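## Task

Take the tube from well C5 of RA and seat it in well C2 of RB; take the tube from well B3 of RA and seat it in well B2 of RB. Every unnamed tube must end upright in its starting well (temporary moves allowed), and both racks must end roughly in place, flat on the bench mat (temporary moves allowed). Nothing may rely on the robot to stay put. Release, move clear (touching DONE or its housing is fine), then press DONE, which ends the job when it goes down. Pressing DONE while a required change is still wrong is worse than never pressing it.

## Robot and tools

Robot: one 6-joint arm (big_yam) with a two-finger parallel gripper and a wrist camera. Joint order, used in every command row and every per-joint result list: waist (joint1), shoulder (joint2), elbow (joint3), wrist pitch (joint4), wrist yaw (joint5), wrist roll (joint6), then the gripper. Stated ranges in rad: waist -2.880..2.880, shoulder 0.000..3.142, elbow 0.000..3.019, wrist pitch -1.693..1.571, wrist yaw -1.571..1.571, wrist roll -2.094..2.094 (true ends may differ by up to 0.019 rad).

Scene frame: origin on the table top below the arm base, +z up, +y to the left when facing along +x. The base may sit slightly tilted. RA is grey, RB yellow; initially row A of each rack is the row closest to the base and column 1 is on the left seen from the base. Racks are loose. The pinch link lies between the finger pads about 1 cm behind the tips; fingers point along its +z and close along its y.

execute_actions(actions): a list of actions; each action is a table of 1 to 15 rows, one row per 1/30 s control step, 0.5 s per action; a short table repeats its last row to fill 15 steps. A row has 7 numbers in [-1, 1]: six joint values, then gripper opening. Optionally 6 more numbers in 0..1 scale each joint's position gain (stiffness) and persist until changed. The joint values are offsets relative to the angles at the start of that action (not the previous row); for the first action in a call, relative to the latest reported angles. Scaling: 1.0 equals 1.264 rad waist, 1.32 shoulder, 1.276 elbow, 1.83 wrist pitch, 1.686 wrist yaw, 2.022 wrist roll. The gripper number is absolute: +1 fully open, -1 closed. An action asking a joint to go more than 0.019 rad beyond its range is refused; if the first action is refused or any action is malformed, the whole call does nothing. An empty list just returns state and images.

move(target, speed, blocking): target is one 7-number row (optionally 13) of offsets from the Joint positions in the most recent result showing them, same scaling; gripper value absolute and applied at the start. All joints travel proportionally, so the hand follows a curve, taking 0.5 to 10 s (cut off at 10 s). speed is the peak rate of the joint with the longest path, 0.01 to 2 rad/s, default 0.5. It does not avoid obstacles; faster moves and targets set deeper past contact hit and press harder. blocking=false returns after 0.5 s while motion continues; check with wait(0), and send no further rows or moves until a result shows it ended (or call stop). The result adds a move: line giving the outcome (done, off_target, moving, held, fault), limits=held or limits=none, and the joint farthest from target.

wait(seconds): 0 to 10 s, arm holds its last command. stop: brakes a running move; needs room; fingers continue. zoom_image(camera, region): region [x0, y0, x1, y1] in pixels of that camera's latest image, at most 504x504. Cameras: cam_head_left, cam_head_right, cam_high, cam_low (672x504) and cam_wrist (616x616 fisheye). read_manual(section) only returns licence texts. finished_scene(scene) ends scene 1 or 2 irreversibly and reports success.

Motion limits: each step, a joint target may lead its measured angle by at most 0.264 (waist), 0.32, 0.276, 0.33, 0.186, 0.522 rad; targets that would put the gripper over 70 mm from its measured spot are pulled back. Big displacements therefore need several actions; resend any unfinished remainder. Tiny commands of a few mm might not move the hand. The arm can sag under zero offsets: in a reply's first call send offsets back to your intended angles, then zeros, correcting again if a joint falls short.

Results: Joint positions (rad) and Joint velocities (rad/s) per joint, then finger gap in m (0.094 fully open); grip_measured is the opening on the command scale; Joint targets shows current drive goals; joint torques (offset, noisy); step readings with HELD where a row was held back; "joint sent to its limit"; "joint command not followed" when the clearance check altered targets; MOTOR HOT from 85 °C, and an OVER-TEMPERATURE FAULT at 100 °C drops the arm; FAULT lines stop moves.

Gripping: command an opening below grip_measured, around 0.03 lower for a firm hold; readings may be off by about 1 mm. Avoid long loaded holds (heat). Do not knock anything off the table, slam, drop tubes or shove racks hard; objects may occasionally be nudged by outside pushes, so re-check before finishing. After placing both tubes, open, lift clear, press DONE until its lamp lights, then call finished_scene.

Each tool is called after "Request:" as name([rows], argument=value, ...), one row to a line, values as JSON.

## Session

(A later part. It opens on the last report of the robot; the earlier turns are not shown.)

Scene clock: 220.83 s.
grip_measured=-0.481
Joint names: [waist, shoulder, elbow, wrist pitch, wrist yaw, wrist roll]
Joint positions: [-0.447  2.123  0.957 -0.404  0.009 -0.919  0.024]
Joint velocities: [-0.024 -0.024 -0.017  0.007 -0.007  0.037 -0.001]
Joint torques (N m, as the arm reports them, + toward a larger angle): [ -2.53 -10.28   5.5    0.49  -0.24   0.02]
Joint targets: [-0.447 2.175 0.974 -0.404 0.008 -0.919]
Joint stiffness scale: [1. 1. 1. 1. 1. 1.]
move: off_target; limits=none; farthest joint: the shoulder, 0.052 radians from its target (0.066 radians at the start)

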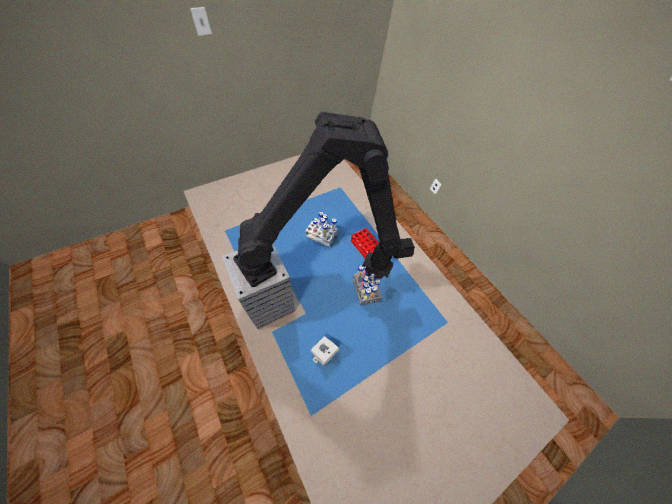

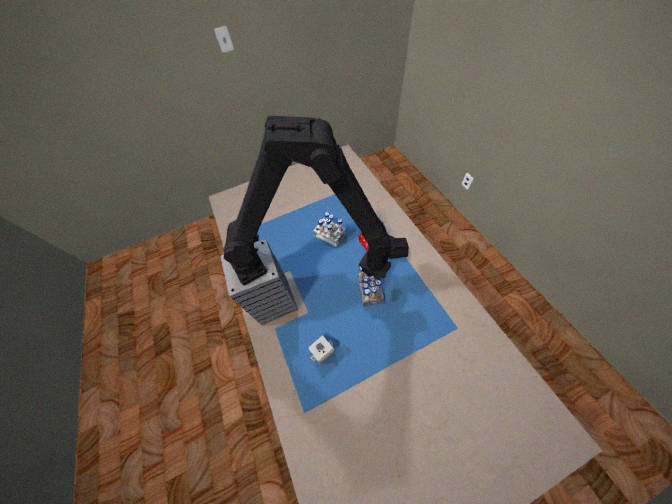

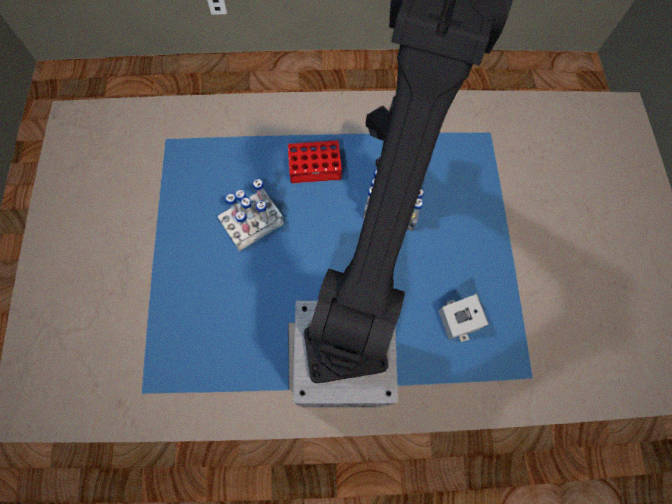

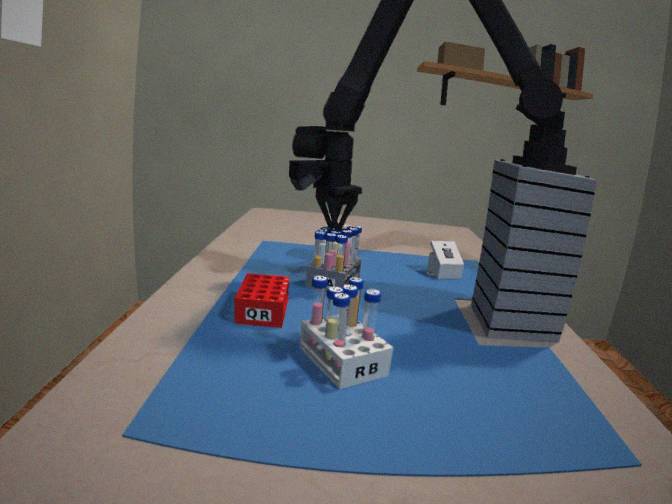

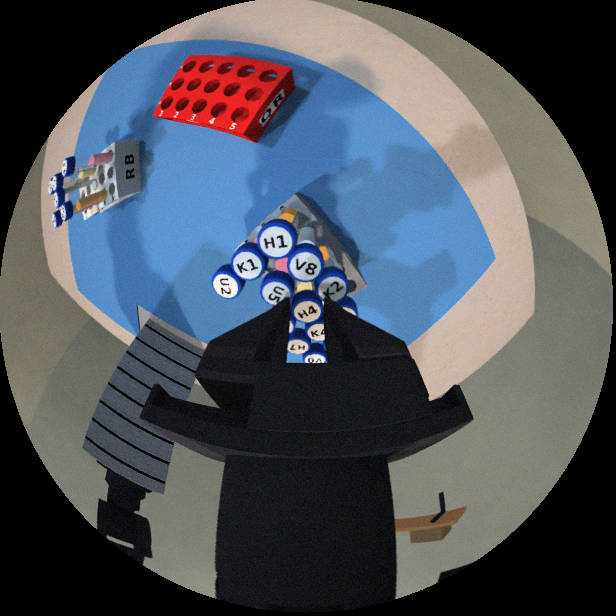

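Request:
move(target=[0,-0.022,0.012,0,0,0,-0.51], speed=0.05)

Request:
move(target=[0,0,0.012,0,0,-0.394,-0.51], speed=0.6)

Request:
zoom_image(camera="cam_wrist", region=[236,240,376,370])

Request:
move(target=[0,0.055,0.012,0.0,0,0,-0.51], speed=0.04)

Request:
zoom_image(camera="cam_wrist", region=[236,240,376,370])

Scene clock: 255.83 s.
grip_measured=-0.509
Joint names: [waist, shoulder, elbow, wrist pitch, wrist yaw, wrist roll]
Joint positions: [-0.447  2.109  0.957 -0.404  0.01  -0.919  0.023]
Joint velocities: [-0.005  0.024 -0.007 -0.012 -0.051 -0.081 -0.001]
Joint torques (N m, as the arm reports them, + toward a larger angle): [ -2.62 -15.85   5.55   0.41  -0.25  -0.02]
Joint targets: [-0.447 2.094 0.972 -0.404 0.009 -0.919]
Joint stiffness scale: [1. 1. 1. 1. 1. 1.]
move: done; limits=none; farthest joint: the elbow, 0.016 radians from its target (0.016 radians at the start)

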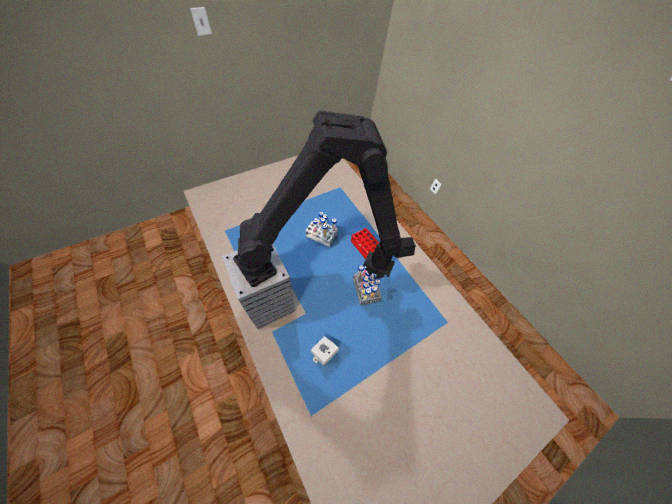

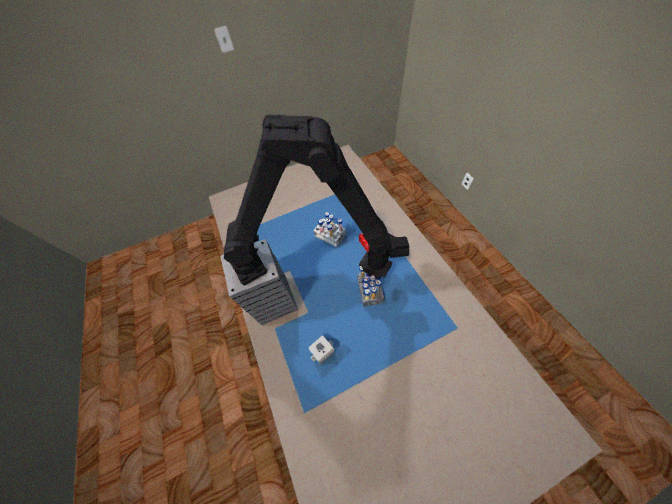

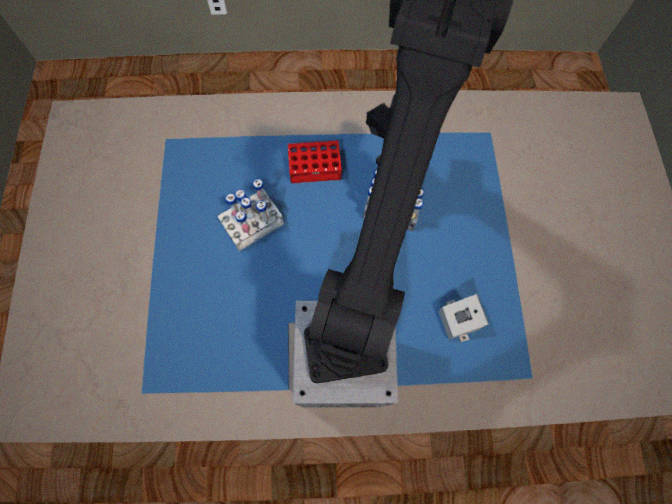

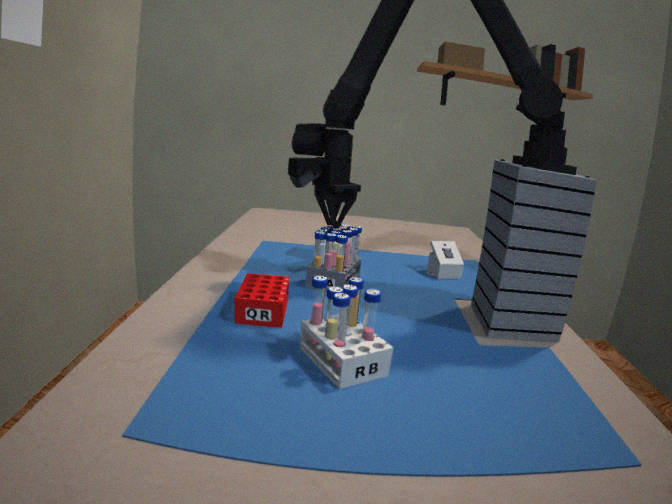

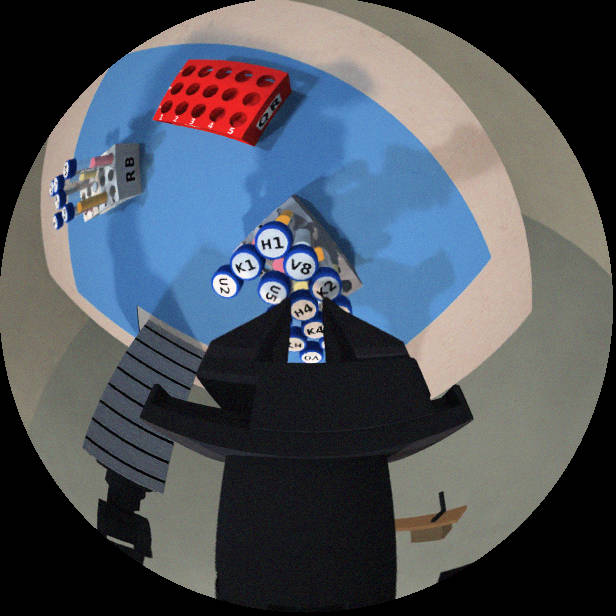

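Scene clock: 258.00 s.
grip_measured=-0.509
Joint names: [waist, shoulder, elbow, wrist pitch, wrist yaw, wrist roll]
Joint positions: [-0.447  2.109  0.957 -0.404  0.01  -1.703  0.023]
Joint velocities: [-0.005 -0.005  0.002 -0.007 -0.007 -0.037 -0.   ]
Joint torques (N m, as the arm reports them, + toward a larger angle): [ -2.34 -14.76   5.6    0.44  -0.24  -0.15]
Joint targets: [-0.447 2.109 0.972 -0.404 0.010 -1.715]
Joint stiffness scale: [1. 1. 1. 1. 1. 1.]
move: done; limits=none; farthest joint: the elbow, 0.016 radians from its target (0.016 radians at the start)

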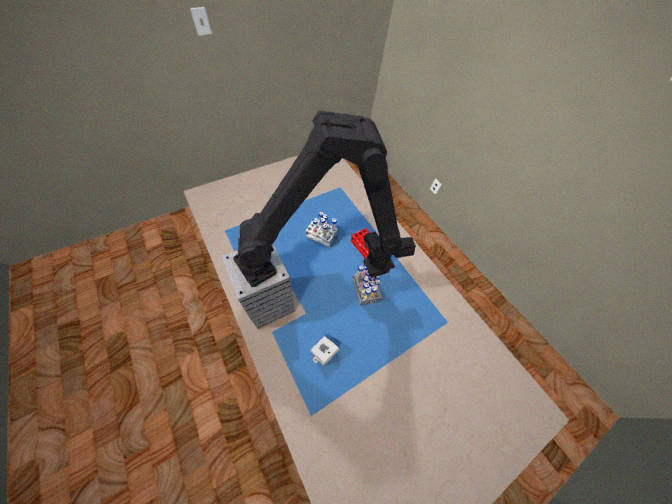

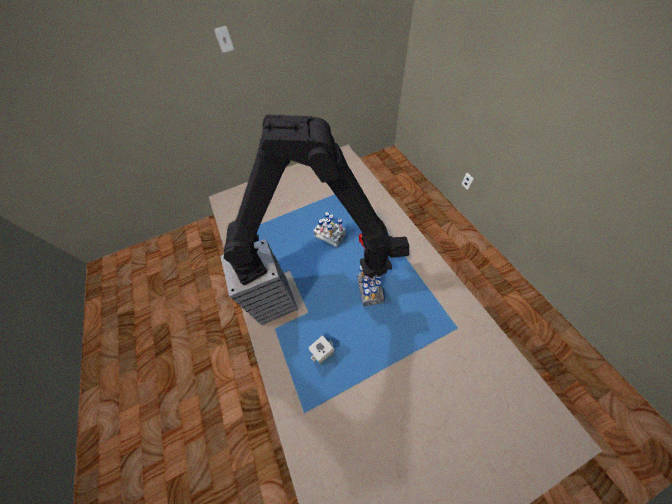

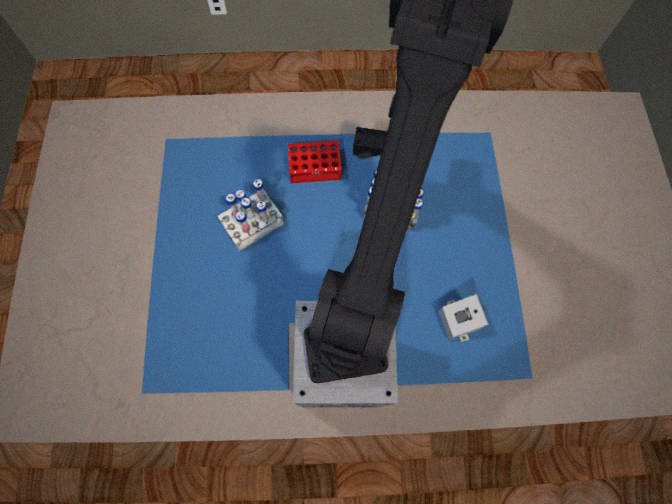

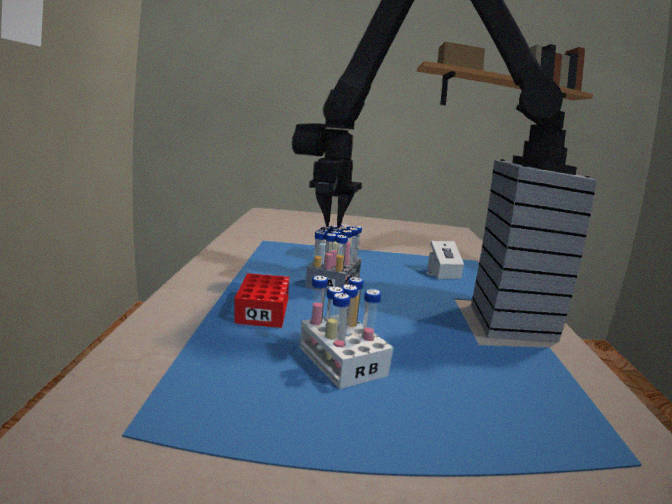

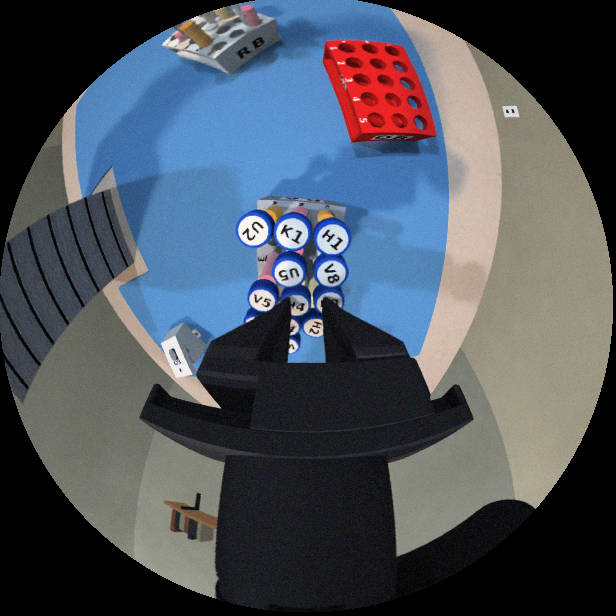

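Region (236, 240, 376, 370) of cam_wrist's 616x616 image, scaled by 3.600, with more detail than that image has; it fills the top 468 rows of this view, and the rest is white.

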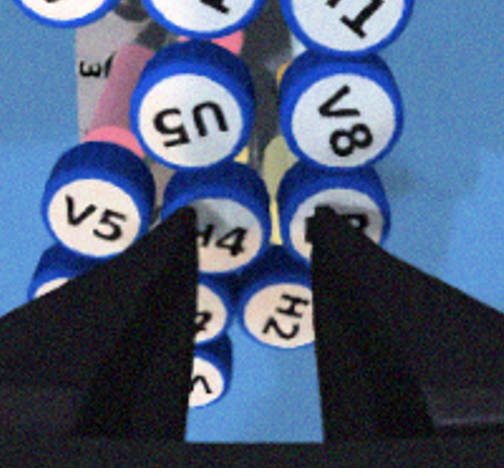

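Scene clock: 260.03 s.
grip_measured=-0.509
Joint names: [waist, shoulder, elbow, wrist pitch, wrist yaw, wrist roll]
Joint positions: [-0.447  2.124  0.958 -0.404  0.01  -1.703  0.023]
Joint velocities: [-0.015 -0.015  0.007 -0.007  0.051  0.022 -0.001]
Joint torques (N m, as the arm reports them, + toward a larger angle): [ -2.39 -10.43   5.12   0.21  -0.21  -0.01]
Joint targets: [-0.447 2.182 0.972 -0.404 0.010 -1.703]
Joint stiffness scale: [1. 1. 1. 1. 1. 1.]
move: off_target; limits=none; farthest joint: the shoulder, 0.057 radians from its target (0.072 radians at the start)

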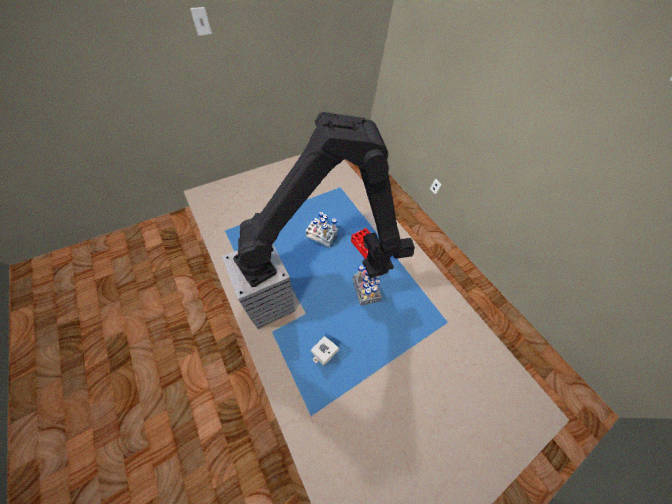

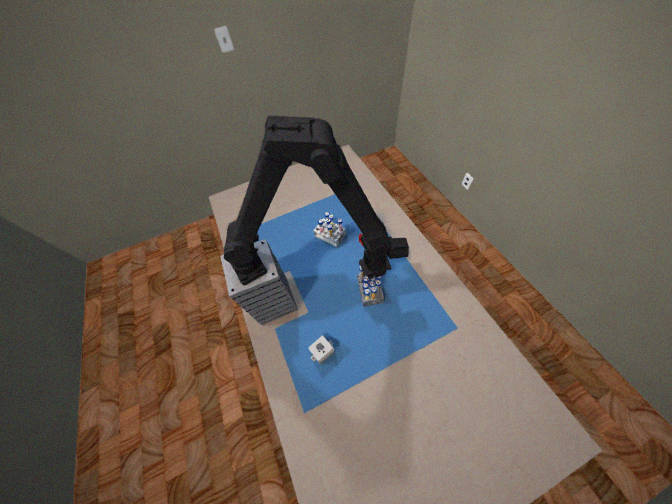

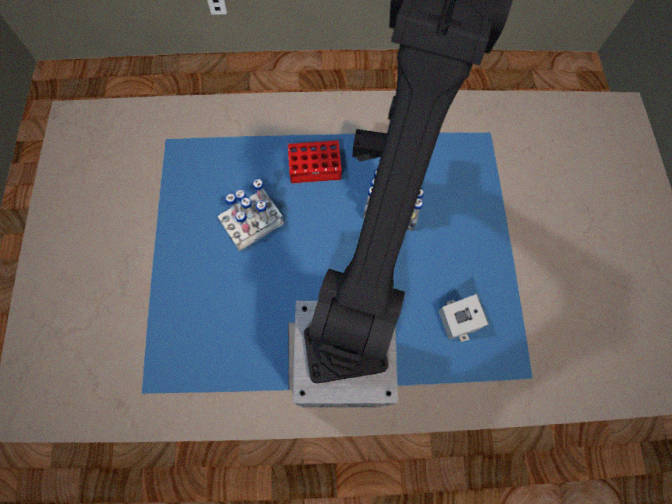

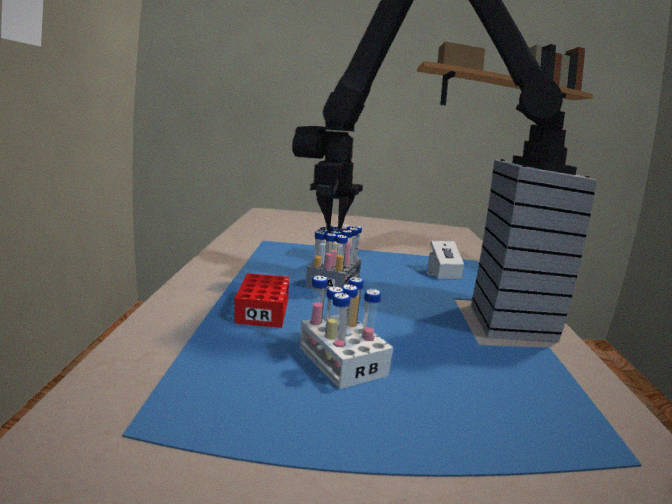

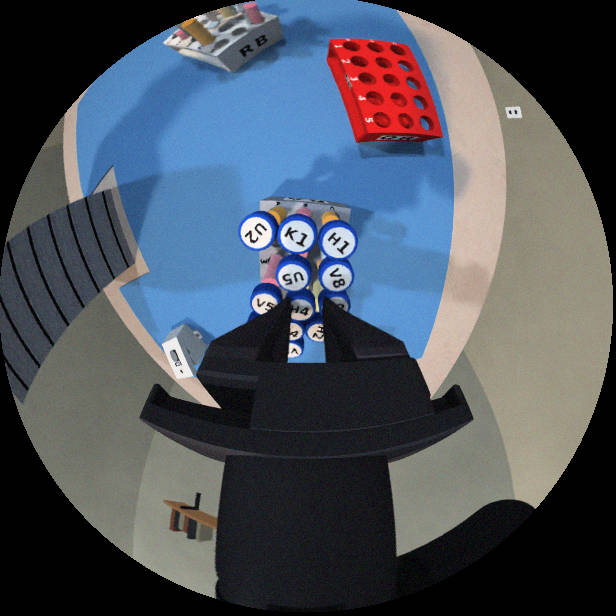

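Region (236, 240, 376, 370) of cam_wrist's 616x616 image, scaled by 3.600, with more detail than that image has; it fills the top 468 rows of this view, and the rest is white.

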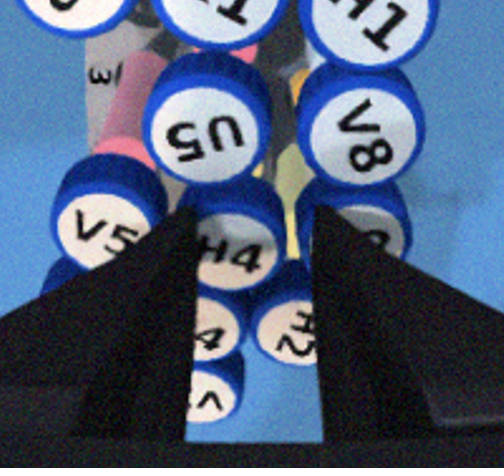

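Request:
move(target=[0,-0.02,0.012,-0.019,0,0,-0.51], speed=0.05)

Request:
move(target=[0,0.05,0.012,0.0,0,0,-0.51], speed=0.04)

Request:
zoom_image(camera="cam_wrist", region=[236,240,376,370])

Scene clock: 268.13 s.
grip_measured=-0.509
Joint names: [waist, shoulder, elbow, wrist pitch, wrist yaw, wrist roll]
Joint positions: [-0.447  2.114  0.958 -0.424  0.01  -1.703  0.023]
Joint velocities: [-0.015 -0.024  0.002  0.002 -0.007  0.022 -0.001]
Joint torques (N m, as the arm reports them, + toward a larger angle): [ -2.14 -15.6    5.42  -0.15  -0.14  -0.01]
Joint targets: [-0.447 2.097 0.974 -0.439 0.010 -1.703]
Joint stiffness scale: [1. 1. 1. 1. 1. 1.]
move: done; limits=none; farthest joint: the shoulder, 0.016 radians from its target (0.027 radians at the start)

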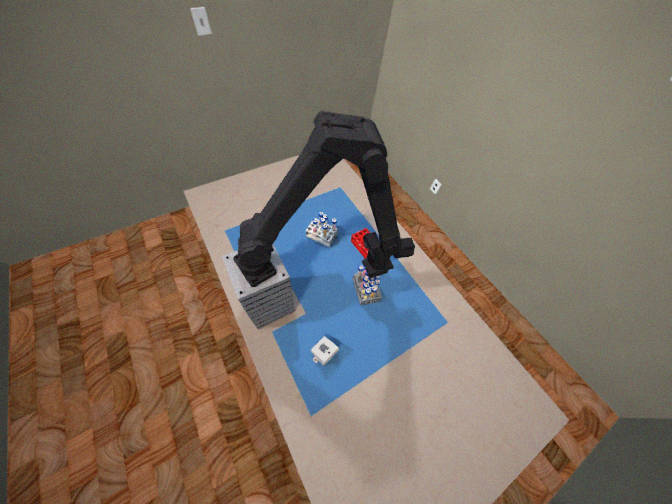

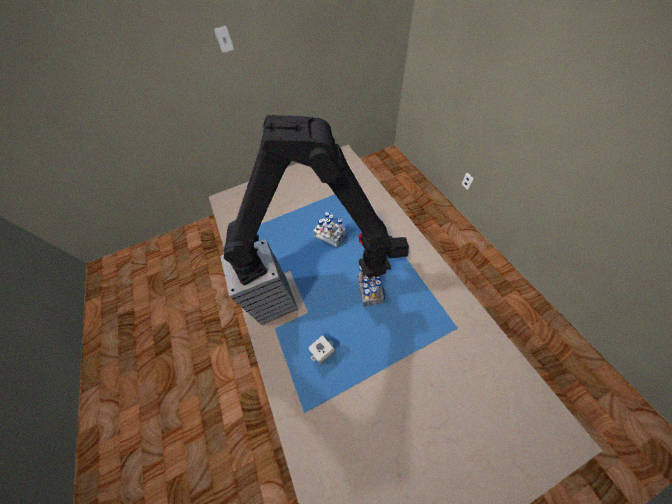

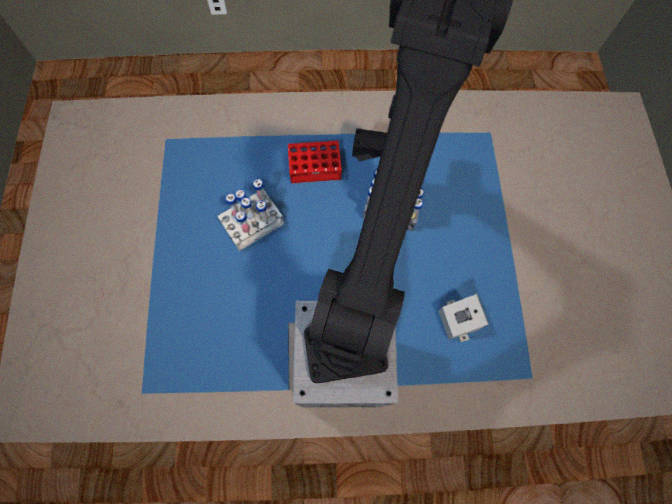

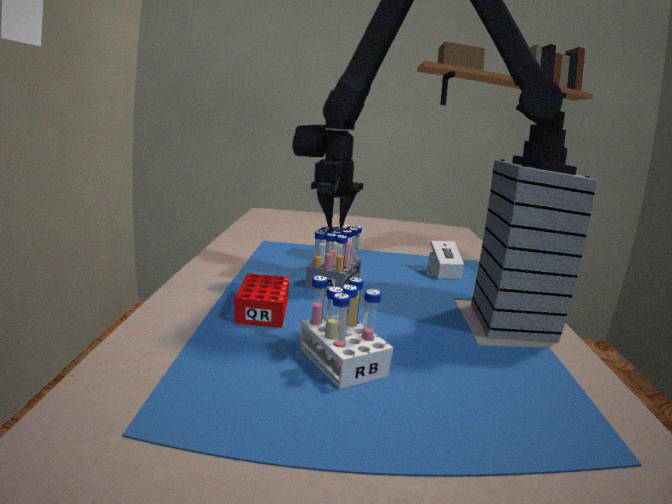

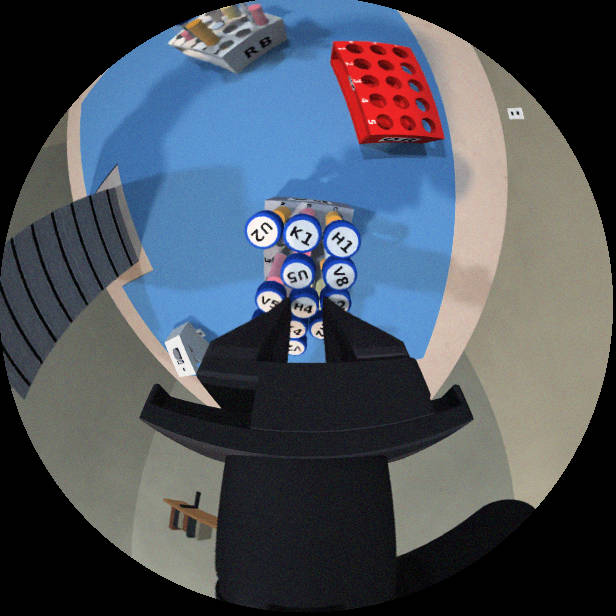

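Scene clock: 270.00 s.
grip_measured=-0.509
Joint names: [waist, shoulder, elbow, wrist pitch, wrist yaw, wrist roll]
Joint positions: [-0.447  2.124  0.96  -0.424  0.01  -1.703  0.023]
Joint velocities: [ 0.005 -0.015  0.002 -0.002 -0.007  0.066 -0.001]
Joint torques (N m, as the arm reports them, + toward a larger angle): [ -2.01 -10.5    5.08   0.3   -0.23  -0.06]
Joint targets: [-0.447 2.180 0.973 -0.424 0.010 -1.703]
Joint stiffness scale: [1. 1. 1. 1. 1. 1.]
move: off_target; limits=none; farthest joint: the shoulder, 0.056 radians from its target (0.066 radians at the start)

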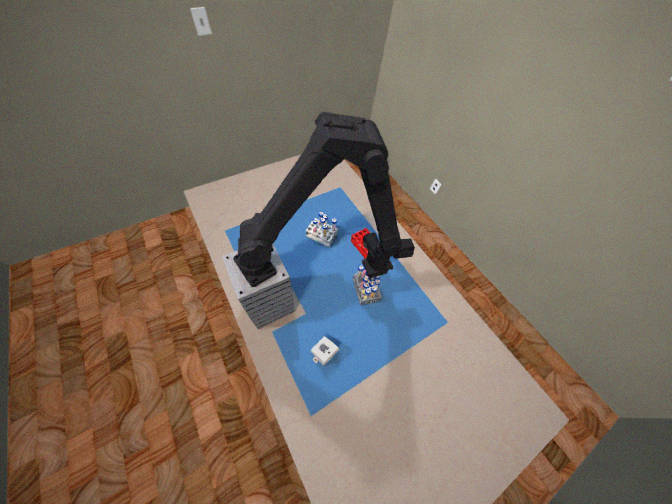

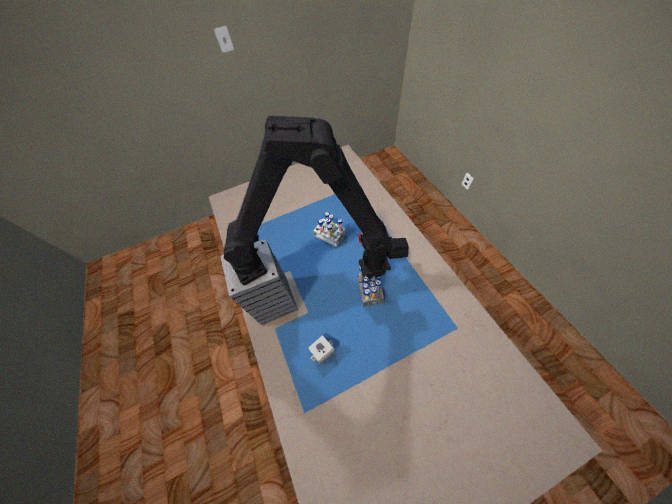

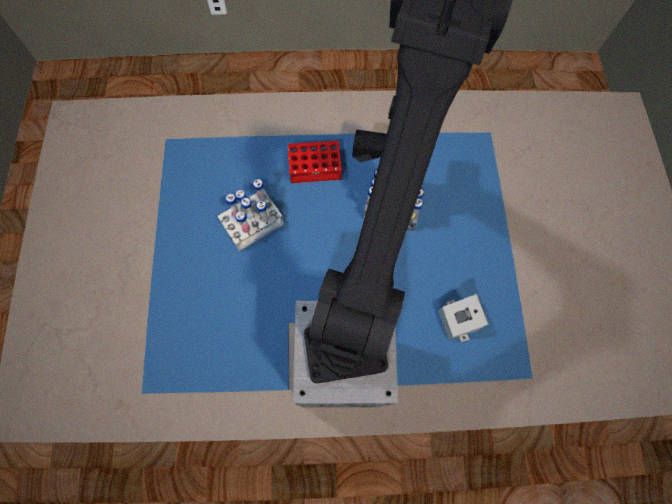

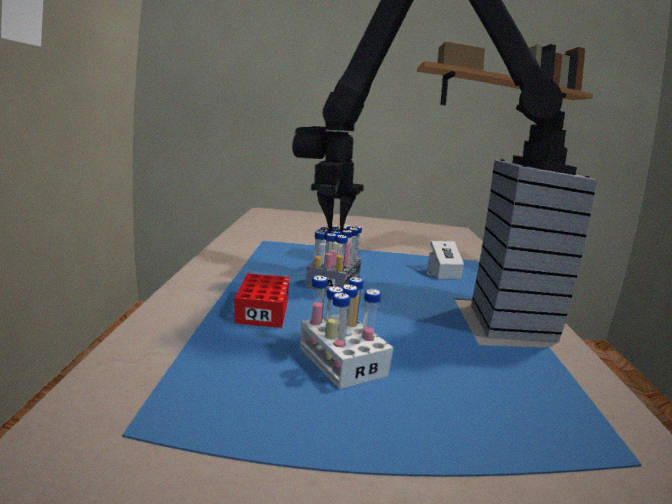

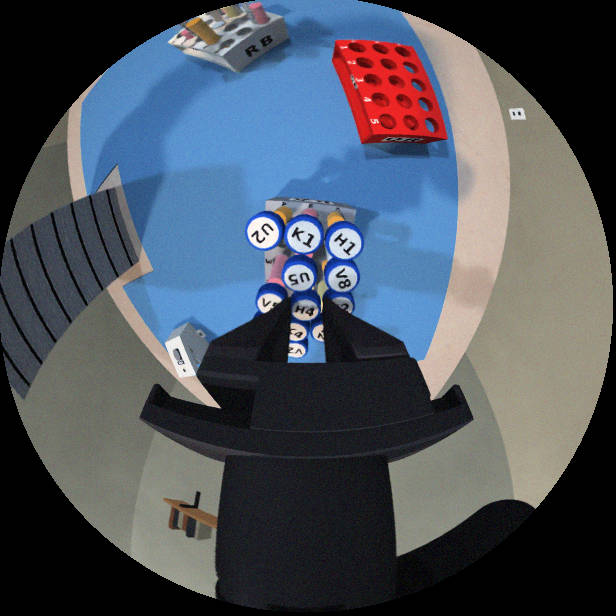

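Region (236, 240, 376, 370) of cam_wrist's 616x616 image, scaled by 3.600, with more detail than that image has; it fills the top 468 rows of this view, and the rest is white.

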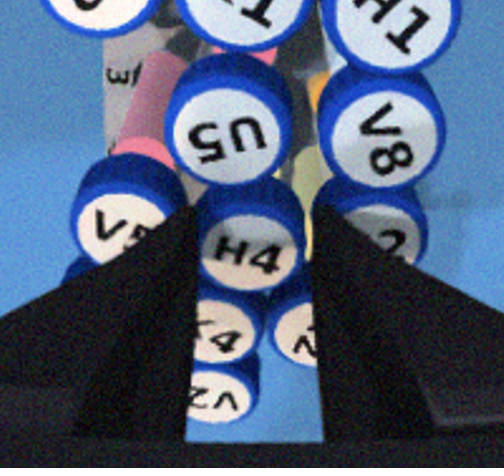

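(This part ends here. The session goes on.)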